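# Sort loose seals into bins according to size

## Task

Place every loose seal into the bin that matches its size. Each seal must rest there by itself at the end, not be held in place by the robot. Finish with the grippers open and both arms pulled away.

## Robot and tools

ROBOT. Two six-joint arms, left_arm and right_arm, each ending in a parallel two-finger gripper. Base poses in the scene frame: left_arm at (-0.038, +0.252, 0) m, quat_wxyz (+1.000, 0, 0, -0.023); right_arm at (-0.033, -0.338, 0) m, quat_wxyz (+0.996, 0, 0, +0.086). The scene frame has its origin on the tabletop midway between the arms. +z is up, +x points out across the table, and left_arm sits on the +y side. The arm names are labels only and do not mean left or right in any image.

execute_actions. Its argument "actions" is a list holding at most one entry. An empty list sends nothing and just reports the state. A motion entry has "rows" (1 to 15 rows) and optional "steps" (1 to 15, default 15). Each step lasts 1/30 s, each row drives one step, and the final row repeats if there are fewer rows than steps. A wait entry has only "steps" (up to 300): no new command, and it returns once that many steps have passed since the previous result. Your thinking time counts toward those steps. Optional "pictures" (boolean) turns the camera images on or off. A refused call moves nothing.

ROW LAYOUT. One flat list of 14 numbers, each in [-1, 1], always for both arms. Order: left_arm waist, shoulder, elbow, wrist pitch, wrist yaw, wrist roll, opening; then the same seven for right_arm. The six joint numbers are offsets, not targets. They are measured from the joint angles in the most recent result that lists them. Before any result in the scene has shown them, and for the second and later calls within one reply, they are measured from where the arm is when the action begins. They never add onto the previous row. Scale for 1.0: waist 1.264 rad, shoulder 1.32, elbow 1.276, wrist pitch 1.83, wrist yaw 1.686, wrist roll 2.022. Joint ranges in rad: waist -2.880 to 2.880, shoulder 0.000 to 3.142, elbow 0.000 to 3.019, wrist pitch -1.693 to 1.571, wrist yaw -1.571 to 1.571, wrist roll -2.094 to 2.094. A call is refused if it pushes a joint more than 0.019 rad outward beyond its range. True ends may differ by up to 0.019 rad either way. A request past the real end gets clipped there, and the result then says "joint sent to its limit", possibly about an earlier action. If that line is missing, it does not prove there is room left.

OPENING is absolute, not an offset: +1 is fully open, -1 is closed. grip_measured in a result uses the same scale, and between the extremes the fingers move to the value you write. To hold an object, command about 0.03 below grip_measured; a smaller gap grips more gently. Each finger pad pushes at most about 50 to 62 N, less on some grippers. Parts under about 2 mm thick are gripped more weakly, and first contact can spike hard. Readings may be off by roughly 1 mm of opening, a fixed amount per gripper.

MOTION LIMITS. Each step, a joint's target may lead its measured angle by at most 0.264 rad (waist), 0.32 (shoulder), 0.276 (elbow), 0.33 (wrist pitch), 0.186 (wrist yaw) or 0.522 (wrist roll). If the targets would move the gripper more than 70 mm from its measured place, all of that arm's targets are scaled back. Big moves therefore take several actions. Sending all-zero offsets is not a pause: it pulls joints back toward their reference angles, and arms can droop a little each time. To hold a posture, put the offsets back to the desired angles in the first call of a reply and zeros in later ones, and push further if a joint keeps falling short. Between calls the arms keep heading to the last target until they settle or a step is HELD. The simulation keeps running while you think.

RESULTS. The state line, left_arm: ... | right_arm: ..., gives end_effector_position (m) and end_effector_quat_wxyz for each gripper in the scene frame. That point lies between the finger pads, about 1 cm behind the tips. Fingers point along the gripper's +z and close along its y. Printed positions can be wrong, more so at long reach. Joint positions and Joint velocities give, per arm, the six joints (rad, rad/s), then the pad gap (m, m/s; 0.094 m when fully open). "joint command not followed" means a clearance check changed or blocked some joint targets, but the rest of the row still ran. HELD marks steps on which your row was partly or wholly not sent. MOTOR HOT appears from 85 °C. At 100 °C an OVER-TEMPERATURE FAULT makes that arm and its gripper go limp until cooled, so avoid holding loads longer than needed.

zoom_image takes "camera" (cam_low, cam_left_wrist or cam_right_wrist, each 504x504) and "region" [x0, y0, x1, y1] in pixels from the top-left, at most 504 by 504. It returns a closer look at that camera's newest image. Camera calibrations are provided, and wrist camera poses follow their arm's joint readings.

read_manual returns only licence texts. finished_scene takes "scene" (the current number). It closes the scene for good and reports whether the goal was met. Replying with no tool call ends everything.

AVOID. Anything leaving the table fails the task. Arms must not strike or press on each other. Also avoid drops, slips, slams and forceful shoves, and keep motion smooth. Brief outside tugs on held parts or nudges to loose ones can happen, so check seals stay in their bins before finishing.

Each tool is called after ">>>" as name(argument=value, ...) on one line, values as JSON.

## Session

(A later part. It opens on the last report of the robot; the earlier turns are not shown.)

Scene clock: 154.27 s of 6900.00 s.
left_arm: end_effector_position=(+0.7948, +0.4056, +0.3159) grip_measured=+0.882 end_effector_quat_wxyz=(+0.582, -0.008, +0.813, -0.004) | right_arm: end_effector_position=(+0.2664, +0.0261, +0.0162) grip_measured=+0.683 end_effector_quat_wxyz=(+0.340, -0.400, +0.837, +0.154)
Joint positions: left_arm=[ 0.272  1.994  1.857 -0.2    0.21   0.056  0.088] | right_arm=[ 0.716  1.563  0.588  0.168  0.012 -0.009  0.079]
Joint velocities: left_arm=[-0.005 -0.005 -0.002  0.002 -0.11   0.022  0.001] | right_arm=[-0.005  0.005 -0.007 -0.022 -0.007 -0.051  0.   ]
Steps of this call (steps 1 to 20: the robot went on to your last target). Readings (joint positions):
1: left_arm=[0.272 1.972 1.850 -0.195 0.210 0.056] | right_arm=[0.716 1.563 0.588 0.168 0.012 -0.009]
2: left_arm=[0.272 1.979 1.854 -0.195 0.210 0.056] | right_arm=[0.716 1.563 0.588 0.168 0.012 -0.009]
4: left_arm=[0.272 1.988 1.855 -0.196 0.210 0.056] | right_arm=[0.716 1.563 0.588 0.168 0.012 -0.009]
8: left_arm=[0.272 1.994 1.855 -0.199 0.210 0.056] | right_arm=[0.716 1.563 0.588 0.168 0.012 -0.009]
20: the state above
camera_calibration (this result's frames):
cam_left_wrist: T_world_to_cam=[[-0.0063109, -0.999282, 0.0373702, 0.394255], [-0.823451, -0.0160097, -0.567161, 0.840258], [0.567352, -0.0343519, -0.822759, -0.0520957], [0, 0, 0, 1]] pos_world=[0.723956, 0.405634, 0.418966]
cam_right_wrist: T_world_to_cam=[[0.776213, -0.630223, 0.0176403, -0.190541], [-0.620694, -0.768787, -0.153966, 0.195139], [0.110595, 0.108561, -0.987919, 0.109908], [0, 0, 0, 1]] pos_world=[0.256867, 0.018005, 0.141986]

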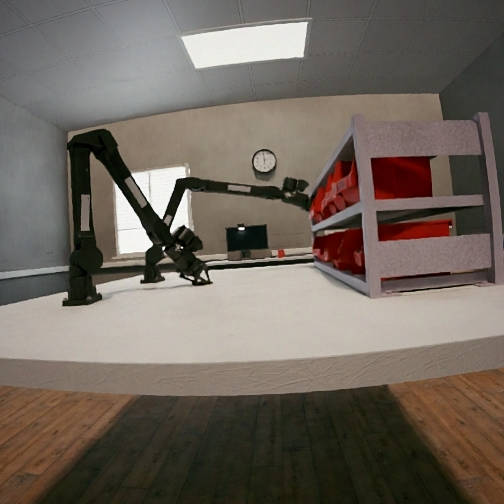

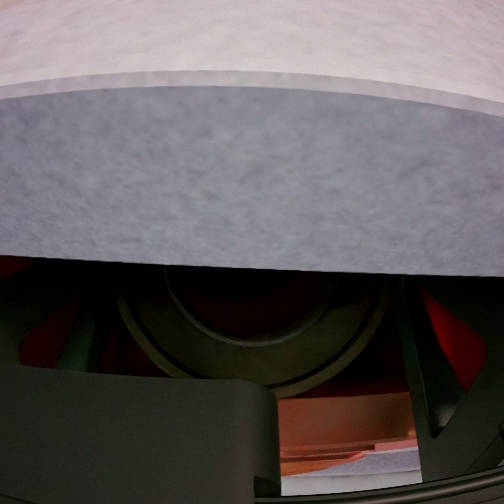

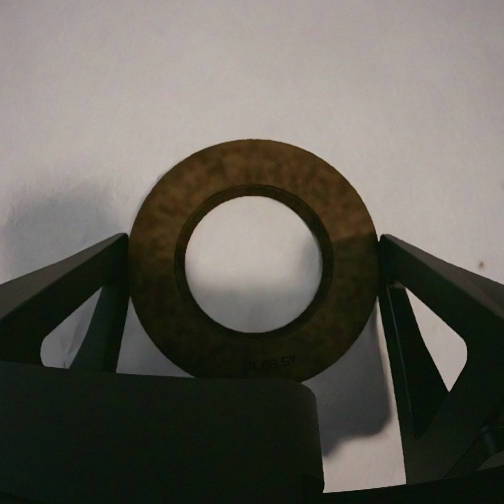

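>>> execute_actions(actions=[{"rows":[[0,0,0.04,0,0,0,0.9,0,0,0,0,0,0,0.653],[0,0,0.04,0,0,0,1,0,0,0,0,0,0,0.653]],"steps":10}], pictures=false)

>>> execute_actions(actions=[{"rows":[[0,-0.02,0.02,0,0,0,1,0,-0.02,0.02,0,0,0,0.653],[0,-0.034,0.005,0,0,0,1,0,-0.04,0.04,0,0,0,0.653],[0,-0.048,-0.015,0,0,0,1,0,-0.06,0.07,0,0,0,0.653],[0,-0.062,-0.035,0,0,0,1,0,-0.07,0.1,0,0,0,0.653],[0,-0.076,-0.055,0.01,0,0,1,0,-0.07,0.14,0,0,0,0.653],[0.01,-0.09,-0.075,0.01,0,0,1,-0.03,-0.07,0.18,-0.01,0,0,0.653],[0.012,-0.105,-0.095,0.02,0,0,1,-0.07,-0.07,0.22,-0.02,0,0,0.653],[0.015,-0.12,-0.115,0.02,0,0,1,-0.13,-0.07,0.26,-0.03,0,0,0.653],[0.018,-0.135,-0.135,0.03,0,0,1,-0.2,-0.07,0.3,-0.05,0,0,0.653],[0.02,-0.15,-0.16,0.03,0,0,1,-0.3,-0.07,0.34,-0.07,0,0,0.653],[0.024,-0.165,-0.185,0.04,0,0,1,-0.4,-0.06,0.38,-0.09,0,0,0.653],[0.026,-0.185,-0.215,0.04,0,0,1,-0.5,-0.06,0.42,-0.11,0,0,0.653],[0.028,-0.21,-0.25,0.05,0,0,1,-0.6,-0.06,0.46,-0.135,0,0,0.653],[0.03,-0.24,-0.29,0.05,0,0,1,-0.7,-0.06,0.5,-0.135,0,0,0.653],[0.03,-0.28,-0.34,0.05,0,0,1,-0.77,-0.06,0.525,-0.135,0,0,0.653]]}], pictures=false)

>>> execute_actions(actions=[{"steps":45}])

Scene clock: 171.73 s of 6900.00 s.
left_arm: end_effector_position=(+0.7948, +0.4056, +0.3159) grip_measured=+1.000 end_effector_quat_wxyz=(+0.582, -0.008, +0.813, -0.004) | right_arm: end_effector_position=(+0.2664, +0.0261, +0.0162) grip_measured=+0.683 end_effector_quat_wxyz=(+0.340, -0.400, +0.837, +0.154)
Joint positions: left_arm=[ 0.272  1.994  1.857 -0.2    0.21   0.056  0.094] | right_arm=[ 0.716  1.563  0.588  0.168  0.012 -0.009  0.079]
Joint velocities: left_arm=[ 0.005 -0.005  0.002 -0.007  0.007  0.007  0.   ] | right_arm=[-0.005 -0.015 -0.002  0.012 -0.081 -0.007 -0.   ]
Steps of this call (steps 1 to 15: the robot went on to your last target; steps 16 to 90: nothing new was sent; then 14.13 s passed at rest; steps 91 to 100: all 10 steps of this action). Readings (joint positions):
91: left_arm=[0.272 1.994 1.857 -0.200 0.210 0.056] | right_arm=[0.716 1.563 0.588 0.168 0.012 -0.009]
92: left_arm=[0.272 1.994 1.857 -0.200 0.210 0.056] | right_arm=[0.716 1.563 0.588 0.168 0.012 -0.009]
94: left_arm=[0.272 1.994 1.857 -0.200 0.210 0.056] | right_arm=[0.716 1.563 0.588 0.168 0.012 -0.009]
98: left_arm=[0.272 1.994 1.857 -0.200 0.210 0.056] | right_arm=[0.716 1.563 0.588 0.168 0.012 -0.009]
100: the state above

Scene clock: 172.23 s of 6900.00 s.
left_arm: end_effector_position=(+0.6949, +0.3932, +0.3528) grip_measured=+1.000 end_effector_quat_wxyz=(+0.592, -0.012, +0.806, +0.002) | right_arm: end_effector_position=(+0.3932, +0.0365, +0.1296) grip_measured=+0.683 end_effector_quat_wxyz=(+0.430, -0.317, +0.831, +0.156)
Joint positions: left_arm=[ 0.286  1.704  1.521 -0.127  0.21   0.056  0.094] | right_arm=[ 0.552  1.518  0.841  0.057  0.01  -0.009  0.079]
Joint velocities: left_arm=[ 0.112 -1.089 -1.414  0.193 -0.022  0.066  0.   ] | right_arm=[-0.835  0.005  0.647 -0.462 -0.037 -0.081  0.   ]
Steps of this call (steps 1 to 15: all 15 steps of this action). Readings (joint positions):
1: left_arm=[0.272 1.992 1.857 -0.200 0.210 0.056] | right_arm=[0.716 1.562 0.588 0.168 0.012 -0.009]
2: left_arm=[0.272 1.991 1.857 -0.200 0.210 0.056] | right_arm=[0.716 1.559 0.588 0.168 0.012 -0.009]
4: left_arm=[0.272 1.974 1.839 -0.200 0.210 0.056] | right_arm=[0.716 1.545 0.598 0.166 0.012 -0.009]
8: left_arm=[0.272 1.895 1.744 -0.191 0.210 0.056] | right_arm=[0.708 1.522 0.670 0.157 0.011 -0.009]
15: the state above

Scene clock: 173.73 s of 6900.00 s.
left_arm: end_effector_position=(+0.6575, +0.3944, +0.3596) grip_measured=+1.000 end_effector_quat_wxyz=(+0.592, -0.018, +0.806, +0.007) | right_arm: end_effector_position=(+0.6204, -0.4059, +0.3218) grip_measured=+0.684 end_effector_quat_wxyz=(+0.571, +0.041, +0.819, -0.037)
Joint positions: left_arm=[ 0.3    1.608  1.416 -0.12   0.21   0.056  0.094] | right_arm=[-0.272  1.491  1.209 -0.072  0.014 -0.009  0.079]
Joint velocities: left_arm=[-0.015 -0.015  0.002  0.002 -0.037 -0.037  0.   ] | right_arm=[-0.005  0.005  0.022  0.007 -0.037 -0.051 -0.001]
Steps of this call (steps 1 to 45: the robot went on to your last target). Readings (joint positions):
1: left_arm=[0.290 1.669 1.475 -0.125 0.210 0.056] | right_arm=[0.523 1.518 0.862 0.043 0.010 -0.009]
2: left_arm=[0.293 1.640 1.441 -0.125 0.210 0.056] | right_arm=[0.494 1.518 0.883 0.031 0.010 -0.009]
4: left_arm=[0.298 1.609 1.416 -0.125 0.210 0.056] | right_arm=[0.437 1.518 0.922 0.011 0.010 -0.009]
8: left_arm=[0.300 1.601 1.416 -0.120 0.210 0.056] | right_arm=[0.324 1.518 0.992 -0.014 0.010 -0.009]
45: the state above
camera_calibration (this result's frames):
cam_left_wrist: T_world_to_cam=[[0.020687, -0.999284, 0.0316699, 0.364845], [-0.808833, -0.035347, -0.586975, 0.756891], [0.587675, -0.0134729, -0.808985, 0.0348676], [0, 0, 0, 1]] pos_world=[0.58416, 0.391807, 0.460929]
cam_right_wrist: T_world_to_cam=[[-0.107776, -0.994033, 0.0168298, -0.341989], [-0.817553, 0.0789844, -0.570411, 0.730134], [0.565677, -0.075236, -0.821187, 0.00894888], [0, 0, 0, 1]] pos_world=[0.555003, -0.396944, 0.42958]

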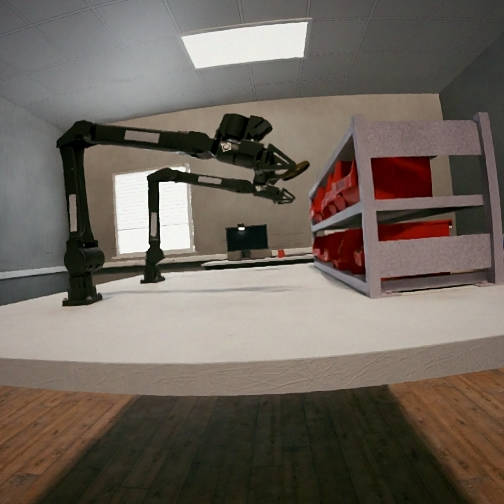

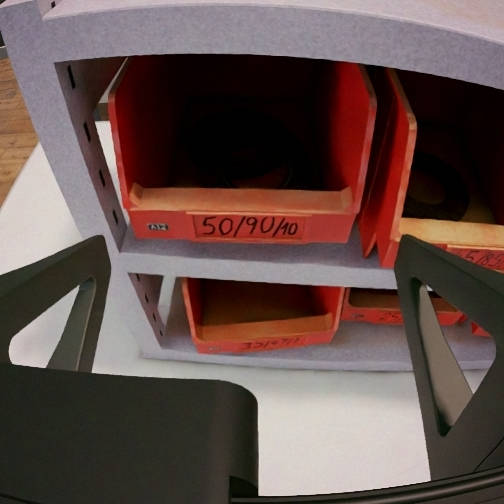

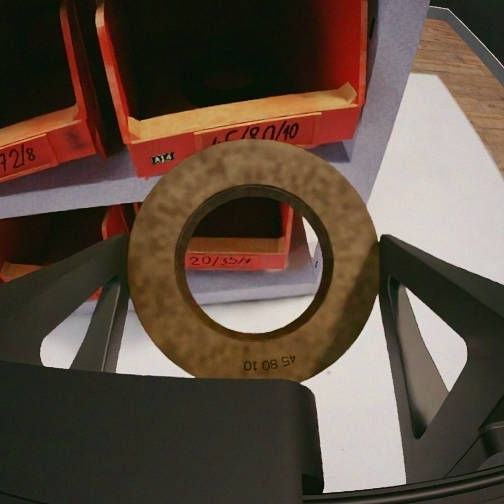

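>>> execute_actions(actions=[{"rows":[[0,-0.03,-0.03,0,0,0,1,-0.01,0,0.04,0,-0.01,0,0.653],[0,-0.06,-0.06,0,0,0,1,-0.02,0.01,0.052,0,-0.02,-0.01,0.653],[0,-0.1,-0.1,0,0,0,1,-0.03,0.02,0.065,0,-0.03,-0.02,0.653],[0,-0.14,-0.14,0,0,0,1,-0.04,0.03,0.078,0,-0.04,-0.032,0.653],[0,-0.18,-0.18,0,0,0,1,-0.052,0.04,0.09,0,-0.05,-0.032,0.653],[0,-0.22,-0.22,0,0,0,1,-0.052,0.05,0.103,-0.01,-0.06,-0.032,0.653],[0,-0.26,-0.26,0,0,0,1,-0.052,0.06,0.116,-0.01,-0.07,-0.032,0.653],[0,-0.3,-0.3,0,0,0,1,-0.052,0.07,0.128,-0.02,-0.08,-0.032,0.653],[0,-0.34,-0.34,0,0,0,1,-0.052,0.08,0.141,-0.02,-0.09,-0.032,0.653],[0,-0.38,-0.38,0,0,0,1,-0.052,0.09,0.154,-0.02,-0.1,-0.032,0.653],[0,-0.41,-0.41,0,0,0,1,-0.052,0.1,0.166,-0.02,-0.11,-0.032,0.653],[0,-0.44,-0.44,0,0,0,1,-0.052,0.11,0.179,-0.02,-0.127,-0.032,0.653],[0,-0.46,-0.46,0,0,0,1,-0.052,0.12,0.192,-0.02,-0.127,-0.032,0.653],[0,-0.48,-0.48,0,0,0,1,-0.052,0.125,0.204,-0.02,-0.127,-0.032,0.653],[0,-0.5,-0.5,0,0,0,1,-0.052,0.13,0.216,-0.02,-0.127,-0.032,0.653]]}], pictures=false)

>>> execute_actions(actions=[{"steps":25}])

Scene clock: 195.60 s of 6900.00 s.
left_arm: end_effector_position=(+0.4275, +0.3349, +0.3729) grip_measured=+1.000 end_effector_quat_wxyz=(+0.618, -0.013, +0.786, +0.013) | right_arm: end_effector_position=(+0.6770, -0.4209, +0.3418) grip_measured=+0.684 end_effector_quat_wxyz=(+0.586, -0.016, +0.810, +0.015)
Joint positions: left_arm=[ 0.3    0.952  0.829 -0.121  0.21   0.056  0.094] | right_arm=[-0.335  1.629  1.403 -0.098 -0.197 -0.06   0.079]
Joint velocities: left_arm=[-0.005 -1.04  -0.647 -0.017 -0.051  0.037  0.   ] | right_arm=[-0.005  0.366  0.388 -0.037 -0.081 -0.095 -0.   ]
Steps of this call (steps 1 to 15: the robot went on to your last target; steps 16 to 90: nothing new was sent; then 18.37 s passed at rest; steps 91 to 105: all 15 steps of this action). Readings (joint positions):
91: left_arm=[0.300 1.605 1.411 -0.120 0.210 0.056] | right_arm=[-0.272 1.491 1.209 -0.072 0.007 -0.009]
92: left_arm=[0.300 1.595 1.395 -0.120 0.210 0.056] | right_arm=[-0.273 1.491 1.209 -0.072 -0.006 -0.011]
94: left_arm=[0.300 1.543 1.321 -0.120 0.210 0.056] | right_arm=[-0.278 1.495 1.219 -0.072 -0.039 -0.025]
98: left_arm=[0.300 1.346 1.102 -0.121 0.210 0.056] | right_arm=[-0.311 1.535 1.286 -0.083 -0.105 -0.048]
105: the state above

Scene clock: 196.43 s of 6900.00 s.
left_arm: end_effector_position=(+0.4199, +0.3329, +0.3403) grip_measured=+1.000 end_effector_quat_wxyz=(+0.598, -0.017, +0.802, +0.008) | right_arm: end_effector_position=(+0.6862, -0.4223, +0.3356) grip_measured=+0.684 end_effector_quat_wxyz=(+0.583, -0.017, +0.812, +0.015)
Joint positions: left_arm=[ 0.3    0.948  0.772 -0.121  0.21   0.056  0.094] | right_arm=[-0.335  1.657  1.427 -0.102 -0.197 -0.064  0.079]
Joint velocities: left_arm=[-0.005 -0.005 -0.017  0.007  0.022 -0.007  0.   ] | right_arm=[-0.005  0.005  0.022 -0.007  0.022  0.037  0.001]
Steps of this call (steps 1 to 25: the robot went on to your last target). Readings (joint positions):
1: left_arm=[0.300 0.923 0.809 -0.121 0.210 0.056] | right_arm=[-0.335 1.640 1.415 -0.099 -0.197 -0.061]
2: left_arm=[0.300 0.905 0.796 -0.121 0.210 0.056] | right_arm=[-0.335 1.648 1.422 -0.099 -0.197 -0.061]
4: left_arm=[0.300 0.902 0.785 -0.121 0.210 0.056] | right_arm=[-0.335 1.656 1.426 -0.099 -0.197 -0.062]
8: left_arm=[0.300 0.936 0.779 -0.121 0.210 0.056] | right_arm=[-0.335 1.657 1.427 -0.102 -0.197 -0.063]
25: the state above
camera_calibration (this result's frames):
cam_left_wrist: T_world_to_cam=[[0.0202451, -0.999399, 0.0281521, 0.310372], [-0.800073, -0.0330803, -0.59899, 0.550934], [0.599561, -0.0103971, -0.800261, 0.149031], [0, 0, 0, 1]] pos_world=[0.34515, 0.32996, 0.44053]
cam_right_wrist: T_world_to_cam=[[0.0457311, -0.998954, -0.000150169, -0.45308], [-0.803909, -0.0367129, -0.593617, 0.742656], [0.592991, 0.0272675, -0.804747, 0.000885146], [0, 0, 0, 1]] pos_world=[0.617223, -0.425365, 0.441498]

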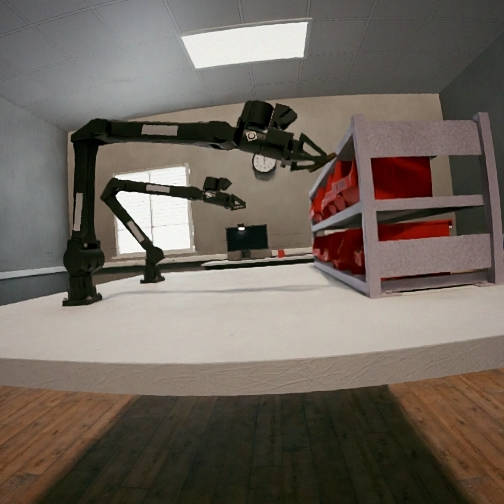

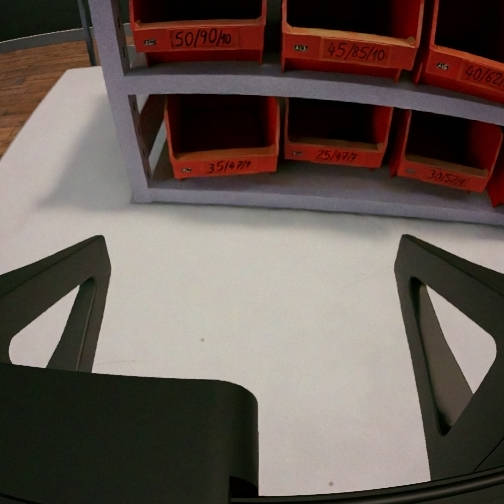

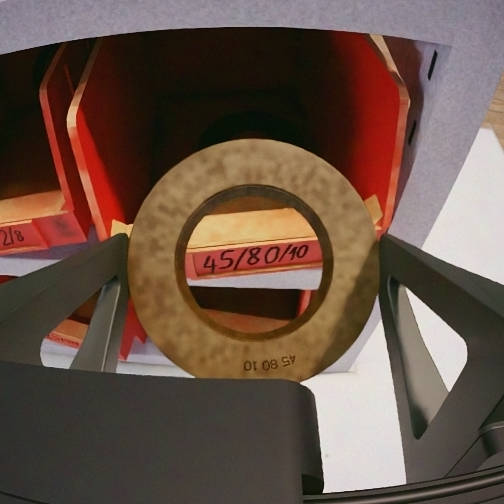

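>>> execute_actions(actions=[{"rows":[[0,0,0,0,0,0,1,0.01,0.01,0.04,0,0,0,0.653],[0,0,0,0,0,0,1,0.015,0.018,0.052,0,0,0,0.653],[0,0,0,0,0,0,1,0.02,0.026,0.064,0,0,0,0.653],[0,0,0,0,0,0,1,0.022,0.034,0.076,-0.005,0,0,0.653],[0,0,0,0,0,0,1,0.024,0.042,0.088,-0.008,0,0,0.653],[0,0,0,0,0,0,1,0.026,0.05,0.1,-0.01,0,0,0.653],[0,0,0,0,0,0,1,0.028,0.058,0.112,-0.013,0,0,0.653],[0,0,0,0,0,0,1,0.03,0.066,0.124,-0.015,0,0,0.653],[0,0,0,0,0,0,1,0.03,0.074,0.136,-0.018,0,0,0.653],[0,0,0,0,0,0,1,0.03,0.082,0.148,-0.02,0,0,0.653],[0,0,0,0,0,0,1,0.03,0.09,0.16,-0.023,0,0,0.653],[0,0,0,0,0,0,1,0.03,0.098,0.172,-0.025,0,0,0.653],[0,0,0,0,0,0,1,0.03,0.106,0.185,-0.028,0,0,0.653],[0,0,0,0,0,0,1,0.03,0.114,0.198,-0.03,0,0,0.653],[0,0,0,0,0,0,1,0.03,0.122,0.21,-0.03,0,0,0.653]]}], pictures=false)

>>> execute_actions(actions=[{"steps":20}])

Scene clock: 210.63 s of 6900.00 s.
left_arm: end_effector_position=(+0.4199, +0.3329, +0.3403) grip_measured=+1.000 end_effector_quat_wxyz=(+0.598, -0.017, +0.802, +0.008) | right_arm: end_effector_position=(+0.7384, -0.4093, +0.3497) grip_measured=+0.684 end_effector_quat_wxyz=(+0.592, -0.029, +0.805, +0.021)
Joint positions: left_arm=[ 0.3    0.948  0.772 -0.121  0.21   0.056  0.094] | right_arm=[-0.307  1.778  1.611 -0.143 -0.197 -0.064  0.079]
Joint velocities: left_arm=[-0.015 -0.005 -0.012 -0.017 -0.037  0.007  0.   ] | right_arm=[ 0.005  0.327  0.442 -0.105  0.022 -0.11  -0.001]
Steps of this call (steps 1 to 15: the robot went on to your last target; steps 16 to 90: nothing new was sent; then 10.70 s passed at rest; steps 91 to 105: all 15 steps of this action). Readings (joint positions):
91: left_arm=[0.300 0.948 0.772 -0.121 0.210 0.056] | right_arm=[-0.335 1.657 1.427 -0.102 -0.197 -0.064]
92: left_arm=[0.300 0.948 0.772 -0.121 0.210 0.056] | right_arm=[-0.335 1.657 1.427 -0.102 -0.197 -0.064]
94: left_arm=[0.300 0.948 0.772 -0.121 0.210 0.056] | right_arm=[-0.333 1.663 1.438 -0.103 -0.197 -0.064]
98: left_arm=[0.300 0.948 0.772 -0.121 0.210 0.056] | right_arm=[-0.323 1.701 1.501 -0.114 -0.197 -0.064]
105: the state above

Scene clock: 211.30 s of 6900.00 s.
left_arm: end_effector_position=(+0.4199, +0.3329, +0.3403) grip_measured=+1.000 end_effector_quat_wxyz=(+0.598, -0.017, +0.802, +0.008) | right_arm: end_effector_position=(+0.7476, -0.4105, +0.3420) grip_measured=+0.684 end_effector_quat_wxyz=(+0.588, -0.029, +0.808, +0.022)
Joint positions: left_arm=[ 0.3    0.948  0.772 -0.121  0.21   0.056  0.094] | right_arm=[-0.307  1.807  1.637 -0.15  -0.197 -0.064  0.079]
Joint velocities: left_arm=[-0.015 -0.015  0.007 -0.012  0.037 -0.007  0.   ] | right_arm=[-0.005 -0.005 -0.007  0.012 -0.037 -0.066 -0.   ]
Steps of this call (steps 1 to 20: the robot went on to your last target). Readings (joint positions):
1: left_arm=[0.300 0.948 0.772 -0.121 0.210 0.056] | right_arm=[-0.307 1.788 1.624 -0.145 -0.197 -0.064]
2: left_arm=[0.300 0.948 0.772 -0.121 0.210 0.056] | right_arm=[-0.307 1.796 1.633 -0.145 -0.197 -0.064]
4: left_arm=[0.300 0.948 0.772 -0.121 0.210 0.056] | right_arm=[-0.307 1.804 1.637 -0.146 -0.197 -0.064]
8: left_arm=[0.300 0.948 0.772 -0.121 0.210 0.056] | right_arm=[-0.307 1.807 1.637 -0.150 -0.197 -0.064]
20: the state above
camera_calibration (this result's frames):
cam_left_wrist: T_world_to_cam=[[0.0202451, -0.999399, 0.0281521, 0.310372], [-0.800073, -0.0330803, -0.59899, 0.550934], [0.599561, -0.0103971, -0.800261, 0.149031], [0, 0, 0, 1]] pos_world=[0.34515, 0.32996, 0.44053]
cam_right_wrist: T_world_to_cam=[[0.0731345, -0.997319, 0.00237296, -0.464857], [-0.79536, -0.0597597, -0.603185, 0.783642], [0.60171, 0.0422263, -0.797598, -0.0335457], [0, 0, 0, 1]] pos_world=[0.677459, -0.415364, 0.447028]

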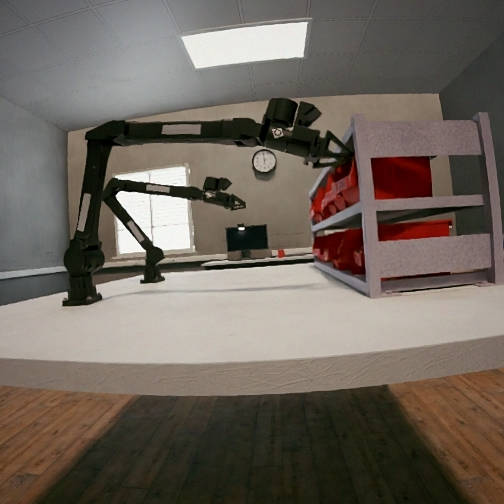

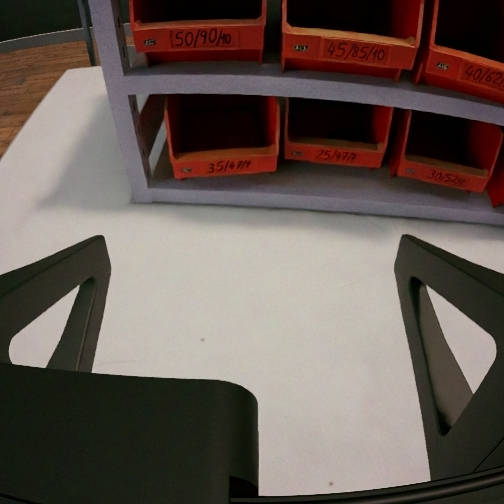

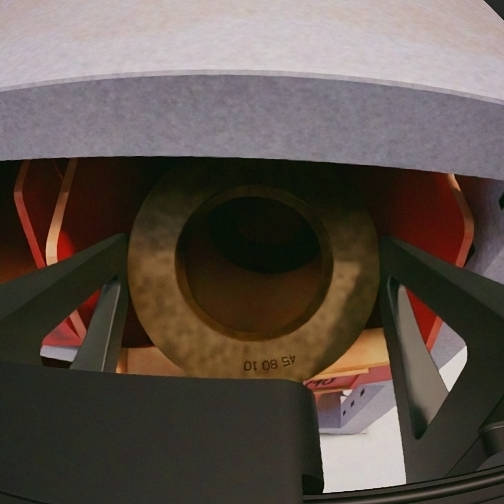

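>>> execute_actions(actions=[{"rows":[[0,0,0,0,0,0,1,0.012,0.018,0.04,-0.005,0,0,0.653],[0,0,0,0,0,0,1,0.012,0.025,0.049,-0.01,0,0,0.653],[0,0,0,0,0,0,1,0.012,0.032,0.058,-0.012,0,0,0.653],[0,0,0,0,0,0,1,0.012,0.039,0.067,-0.014,0,0,0.653],[0,0,0,0,0,0,1,0.012,0.046,0.076,-0.016,0,0,0.653],[0,0,0,0,0,0,1,0.012,0.053,0.085,-0.018,0,0,0.653],[0,0,0,0,0,0,1,0.012,0.059,0.095,-0.02,0,0,0.653],[0,0,0,0,0,0,1,0.012,0.065,0.105,-0.022,0,0,0.653],[0,0,0,0,0,0,1,0.012,0.071,0.114,-0.024,0,0,0.653],[0,0,0,0,0,0,1,0.012,0.077,0.124,-0.026,0,0,0.653],[0,0,0,0,0,0,1,0.012,0.083,0.134,-0.026,0,0,0.653],[0,0,0,0,0,0,1,0.012,0.089,0.143,-0.026,0,0,0.653],[0,0,0,0,0,0,1,0.012,0.095,0.153,-0.026,0,0,0.653],[0,0,0,0,0,0,1,0.012,0.101,0.163,-0.026,0,0,0.653],[0,0,0,0,0,0,1,0.012,0.107,0.172,-0.026,0,0,0.653]]}], pictures=false)

>>> execute_actions(actions=[{"steps":20}])

Scene clock: 224.30 s of 6900.00 s.
left_arm: end_effector_position=(+0.4199, +0.3329, +0.3403) grip_measured=+1.000 end_effector_quat_wxyz=(+0.598, -0.017, +0.802, +0.008) | right_arm: end_effector_position=(+0.7856, -0.4157, +0.3304) grip_measured=+0.684 end_effector_quat_wxyz=(+0.583, -0.028, +0.812, +0.023)
Joint positions: left_arm=[ 0.3    0.948  0.772 -0.121  0.21   0.056  0.094] | right_arm=[-0.307  1.917  1.774 -0.19  -0.197 -0.064  0.079]
Joint velocities: left_arm=[-0.015 -0.024  0.007  0.002  0.037  0.007  0.   ] | right_arm=[ 0.005  0.269  0.335 -0.002 -0.022 -0.051  0.   ]
Steps of this call (steps 1 to 15: the robot went on to your last target; steps 16 to 90: nothing new was sent; then 9.50 s passed at rest; steps 91 to 105: all 15 steps of this action). Readings (joint positions):
91: left_arm=[0.300 0.948 0.772 -0.121 0.210 0.056] | right_arm=[-0.307 1.807 1.637 -0.150 -0.197 -0.064]
92: left_arm=[0.300 0.948 0.772 -0.121 0.210 0.056] | right_arm=[-0.307 1.807 1.638 -0.152 -0.197 -0.064]
94: left_arm=[0.300 0.948 0.772 -0.121 0.210 0.056] | right_arm=[-0.307 1.814 1.647 -0.161 -0.197 -0.064]
98: left_arm=[0.300 0.948 0.772 -0.121 0.210 0.056] | right_arm=[-0.307 1.848 1.694 -0.175 -0.197 -0.064]
105: the state above

Scene clock: 224.97 s of 6900.00 s.
left_arm: end_effector_position=(+0.4199, +0.3329, +0.3403) grip_measured=+1.000 end_effector_quat_wxyz=(+0.598, -0.017, +0.802, +0.008) | right_arm: end_effector_position=(+0.7921, -0.4166, +0.3280) grip_measured=+0.684 end_effector_quat_wxyz=(+0.583, -0.028, +0.811, +0.022)
Joint positions: left_arm=[ 0.3    0.948  0.772 -0.121  0.21   0.056  0.094] | right_arm=[-0.307  1.936  1.796 -0.191 -0.197 -0.064  0.079]
Joint velocities: left_arm=[ 0.015  0.005 -0.022 -0.002  0.051 -0.051  0.   ] | right_arm=[-0.015  0.005  0.007 -0.012 -0.051 -0.081  0.001]
Steps of this call (steps 1 to 20: the robot went on to your last target). Readings (joint positions):
1: left_arm=[0.300 0.948 0.772 -0.121 0.210 0.056] | right_arm=[-0.307 1.925 1.784 -0.190 -0.197 -0.064]
2: left_arm=[0.300 0.948 0.772 -0.121 0.210 0.056] | right_arm=[-0.307 1.930 1.791 -0.190 -0.197 -0.064]
4: left_arm=[0.300 0.948 0.772 -0.121 0.210 0.056] | right_arm=[-0.307 1.935 1.794 -0.190 -0.197 -0.064]
8: left_arm=[0.300 0.948 0.772 -0.121 0.210 0.056] | right_arm=[-0.307 1.936 1.795 -0.191 -0.197 -0.064]
20: the state above
camera_calibration (this result's frames):
cam_left_wrist: T_world_to_cam=[[0.0202451, -0.999399, 0.0281521, 0.310372], [-0.800073, -0.0330803, -0.59899, 0.550934], [0.599561, -0.0103971, -0.800261, 0.149031], [0, 0, 0, 1]] pos_world=[0.34515, 0.32996, 0.44053]
cam_right_wrist: T_world_to_cam=[[0.073148, -0.997321, 0.0000863793, -0.473371], [-0.801924, -0.0588682, -0.594518, 0.81299], [0.592931, 0.0434185, -0.804082, -0.0616483], [0, 0, 0, 1]] pos_world=[0.723136, -0.421567, 0.433808]

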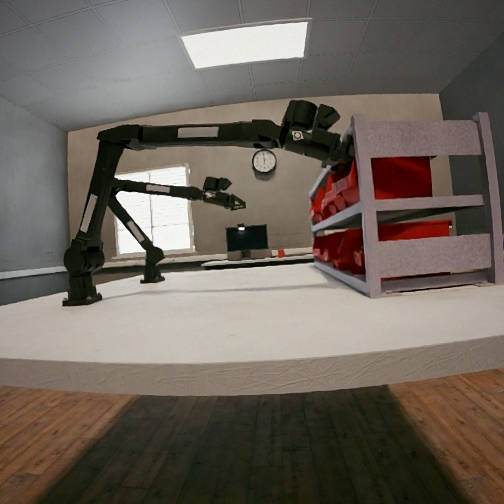

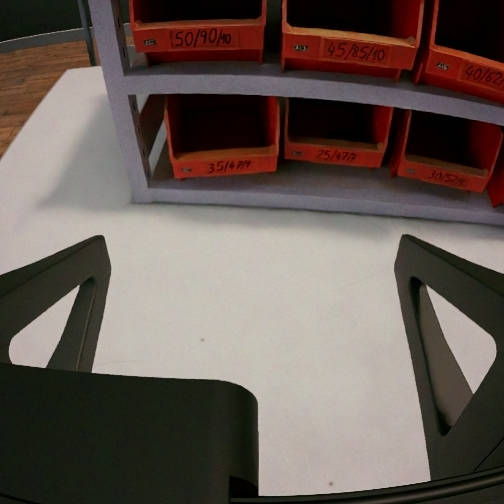

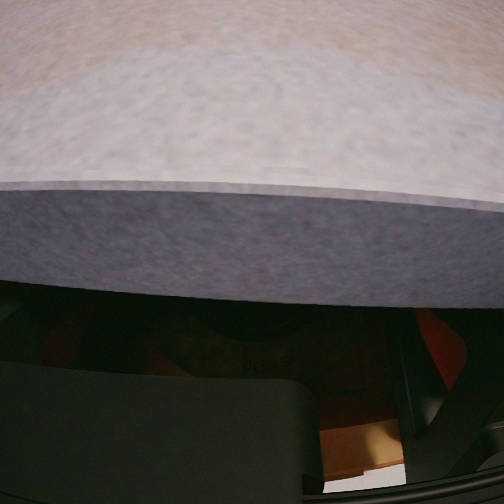

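>>> execute_actions(actions=[{"rows":[[0,0,0,0,0,0,1,0,0.015,0.035,0,0,0,0.653],[0,0,0,0,0,0,1,0,0.022,0.035,0,0,0,0.653],[0,0,0,0,0,0,1,0,0.028,0.035,0,0,0,0.653],[0,0,0,0,0,0,1,0,0.028,0.035,0,0,0,0.653],[0,0,0,0,0,0,1,0,0.028,0.035,0,0,0,0.653],[0,0,0,0,0,0,1,0,0.028,0.035,0,0,0,0.653],[0,0,0,0,0,0,1,0,0.028,0.035,0,0,0,0.653],[0,0,0,0,0,0,1,0,0.028,0.035,0,0,0,0.653],[0,0,0,0,0,0,1,0,0.028,0.035,0,0,0,0.7],[0,0,0,0,0,0,1,0,0.028,0.035,0,0,0,0.8]]}], pictures=false)

>>> execute_actions(actions=[{"rows":[[0,0,0,0,0,0,1,0,-0.015,0.01,0,0,0,0.8],[0,0,0,0,0,0,1,0,-0.028,-0.005,0,0,0,0.8],[0,0,0,0,0,0,1,0,-0.042,-0.025,0,0,0,0.8],[0,0,0,0,0,0,1,0,-0.056,-0.045,0,0,0,0.8],[0,0,0,0,0,0,1,0,-0.07,-0.065,0.01,0,0,0.8],[0,0,0,0,0,0,1,0,-0.085,-0.085,0.01,0,0,0.8],[0,0,0,0,0,0,1,0,-0.1,-0.105,0.02,0,0,0.8],[0,0,0,0,0,0,1,0,-0.115,-0.125,0.02,0,0,0.8],[0,0,0,0,0,0,1,0,-0.13,-0.145,0.03,0,0,0.8],[0,0,0,0,0,0,1,0,-0.146,-0.165,0.03,0,0,0.8],[0,0,0,0,0,0,1,0,-0.16,-0.19,0.04,0,0,0.8],[0,0,0,0,0,0,1,0,-0.18,-0.22,0.04,0,0,0.8],[0,0,0,0,0,0,1,0,-0.2,-0.25,0.05,0,0,0.8],[0,0,0,0,0,0,1,0,-0.23,-0.29,0.05,0,0,0.8],[0,0,0,0,0,0,1,0,-0.27,-0.34,0.05,0,0,0.8]]}], pictures=false)

>>> execute_actions(actions=[{"steps":25}])

Scene clock: 244.77 s of 6900.00 s.
left_arm: end_effector_position=(+0.4199, +0.3329, +0.3403) grip_measured=+1.000 end_effector_quat_wxyz=(+0.598, -0.017, +0.802, +0.008) | right_arm: end_effector_position=(+0.7953, -0.4170, +0.3144) grip_measured=+0.798 end_effector_quat_wxyz=(+0.577, -0.027, +0.816, +0.024)
Joint positions: left_arm=[ 0.3    0.948  0.772 -0.121  0.21   0.056  0.094] | right_arm=[-0.307  1.952  1.796 -0.191 -0.197 -0.064  0.084]
Joint velocities: left_arm=[-0.015  0.005  0.002 -0.017 -0.022  0.037  0.   ] | right_arm=[-0.015  0.015  0.002  0.002  0.007 -0.007  0.   ]
Steps of this call (steps 1 to 15: the robot went on to your last target; steps 16 to 90: nothing new was sent; then 16.30 s passed at rest; steps 91 to 105: all 15 steps of this action). Readings (joint positions):
91: left_arm=[0.300 0.948 0.772 -0.121 0.210 0.056] | right_arm=[-0.307 1.936 1.796 -0.191 -0.197 -0.064]
92: left_arm=[0.300 0.948 0.772 -0.121 0.210 0.056] | right_arm=[-0.307 1.936 1.796 -0.191 -0.197 -0.064]
94: left_arm=[0.300 0.948 0.772 -0.121 0.210 0.056] | right_arm=[-0.307 1.938 1.796 -0.191 -0.197 -0.064]
98: left_arm=[0.300 0.948 0.772 -0.121 0.210 0.056] | right_arm=[-0.307 1.945 1.796 -0.191 -0.197 -0.064]
105: the state above

Scene clock: 245.27 s of 6900.00 s.
left_arm: end_effector_position=(+0.4199, +0.3329, +0.3403) grip_measured=+1.000 end_effector_quat_wxyz=(+0.598, -0.017, +0.802, +0.008) | right_arm: end_effector_position=(+0.6996, -0.4040, +0.3210) grip_measured=+0.798 end_effector_quat_wxyz=(+0.571, -0.027, +0.820, +0.025)
Joint positions: left_arm=[ 0.3    0.948  0.772 -0.121  0.21   0.056  0.094] | right_arm=[-0.307  1.697  1.457 -0.122 -0.197 -0.064  0.084]
Joint velocities: left_arm=[ 0.005 -0.024  0.012  0.007  0.051 -0.022  0.   ] | right_arm=[ 0.005 -1.099 -1.336  0.188 -0.051 -0.022  0.001]
Steps of this call (steps 1 to 15: all 15 steps of this action). Readings (joint positions):
1: left_arm=[0.300 0.948 0.772 -0.121 0.210 0.056] | right_arm=[-0.307 1.952 1.796 -0.191 -0.197 -0.064]
2: left_arm=[0.300 0.948 0.772 -0.121 0.210 0.056] | right_arm=[-0.307 1.951 1.796 -0.191 -0.197 -0.064]
4: left_arm=[0.300 0.948 0.772 -0.121 0.210 0.056] | right_arm=[-0.307 1.939 1.776 -0.191 -0.197 -0.064]
8: left_arm=[0.300 0.948 0.772 -0.121 0.210 0.056] | right_arm=[-0.307 1.873 1.676 -0.184 -0.197 -0.064]
15: the state above

Scene clock: 246.10 s of 6900.00 s.
left_arm: end_effector_position=(+0.4199, +0.3329, +0.3403) grip_measured=+1.000 end_effector_quat_wxyz=(+0.598, -0.017, +0.802, +0.008) | right_arm: end_effector_position=(+0.6602, -0.3987, +0.3459) grip_measured=+0.798 end_effector_quat_wxyz=(+0.583, -0.028, +0.812, +0.023)
Joint positions: left_arm=[ 0.3    0.948  0.772 -0.121  0.21   0.056  0.094] | right_arm=[-0.307  1.579  1.359 -0.113 -0.197 -0.064  0.084]
Joint velocities: left_arm=[ 0.005  0.005 -0.017  0.022 -0.022 -0.007  0.   ] | right_arm=[-0.005 -0.005  0.002 -0.012 -0.022  0.051 -0.   ]
Steps of this call (steps 1 to 25: the robot went on to your last target). Readings (joint positions):
1: left_arm=[0.300 0.948 0.772 -0.121 0.210 0.056] | right_arm=[-0.307 1.661 1.414 -0.120 -0.197 -0.064]
2: left_arm=[0.300 0.948 0.772 -0.121 0.210 0.056] | right_arm=[-0.307 1.630 1.381 -0.120 -0.197 -0.064]
4: left_arm=[0.300 0.948 0.772 -0.121 0.210 0.056] | right_arm=[-0.307 1.595 1.359 -0.120 -0.197 -0.064]
8: left_arm=[0.300 0.948 0.772 -0.121 0.210 0.056] | right_arm=[-0.307 1.576 1.359 -0.113 -0.197 -0.064]
25: the state above
camera_calibration (this result's frames):
cam_left_wrist: T_world_to_cam=[[0.0202451, -0.999399, 0.0281521, 0.310372], [-0.800073, -0.0330803, -0.59899, 0.550934], [0.599561, -0.0103971, -0.800261, 0.149031], [0, 0, 0, 1]] pos_world=[0.34515, 0.32996, 0.44053]
cam_right_wrist: T_world_to_cam=[[0.0731478, -0.997321, -0.000307868, -0.445705], [-0.803047, -0.0587158, -0.593017, 0.719152], [0.59141, 0.0436251, -0.80519, 0.0317311], [0, 0, 0, 1]] pos_world=[0.591349, -0.40367, 0.451881]

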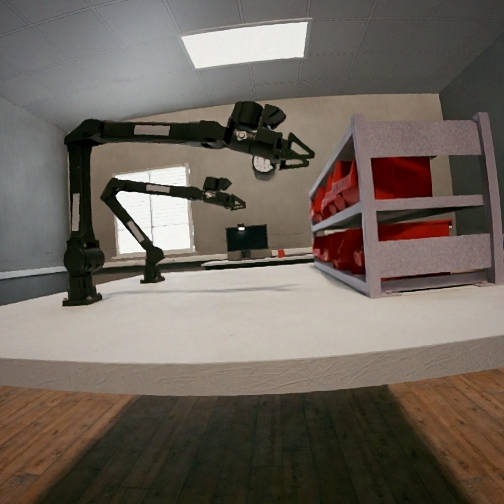

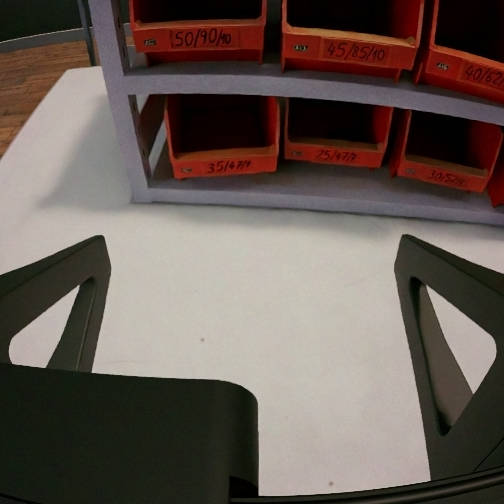

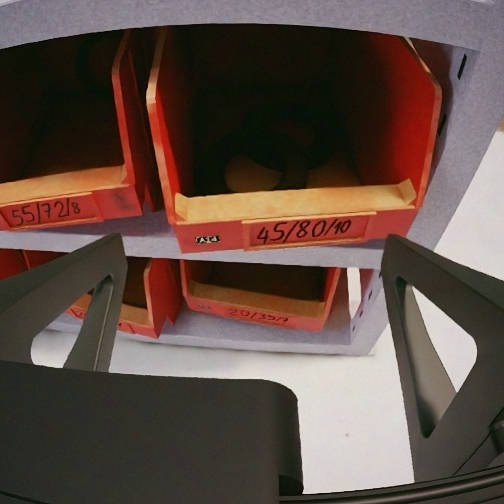

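>>> finished_scene(scene=2)

The scene is finished: the task was done.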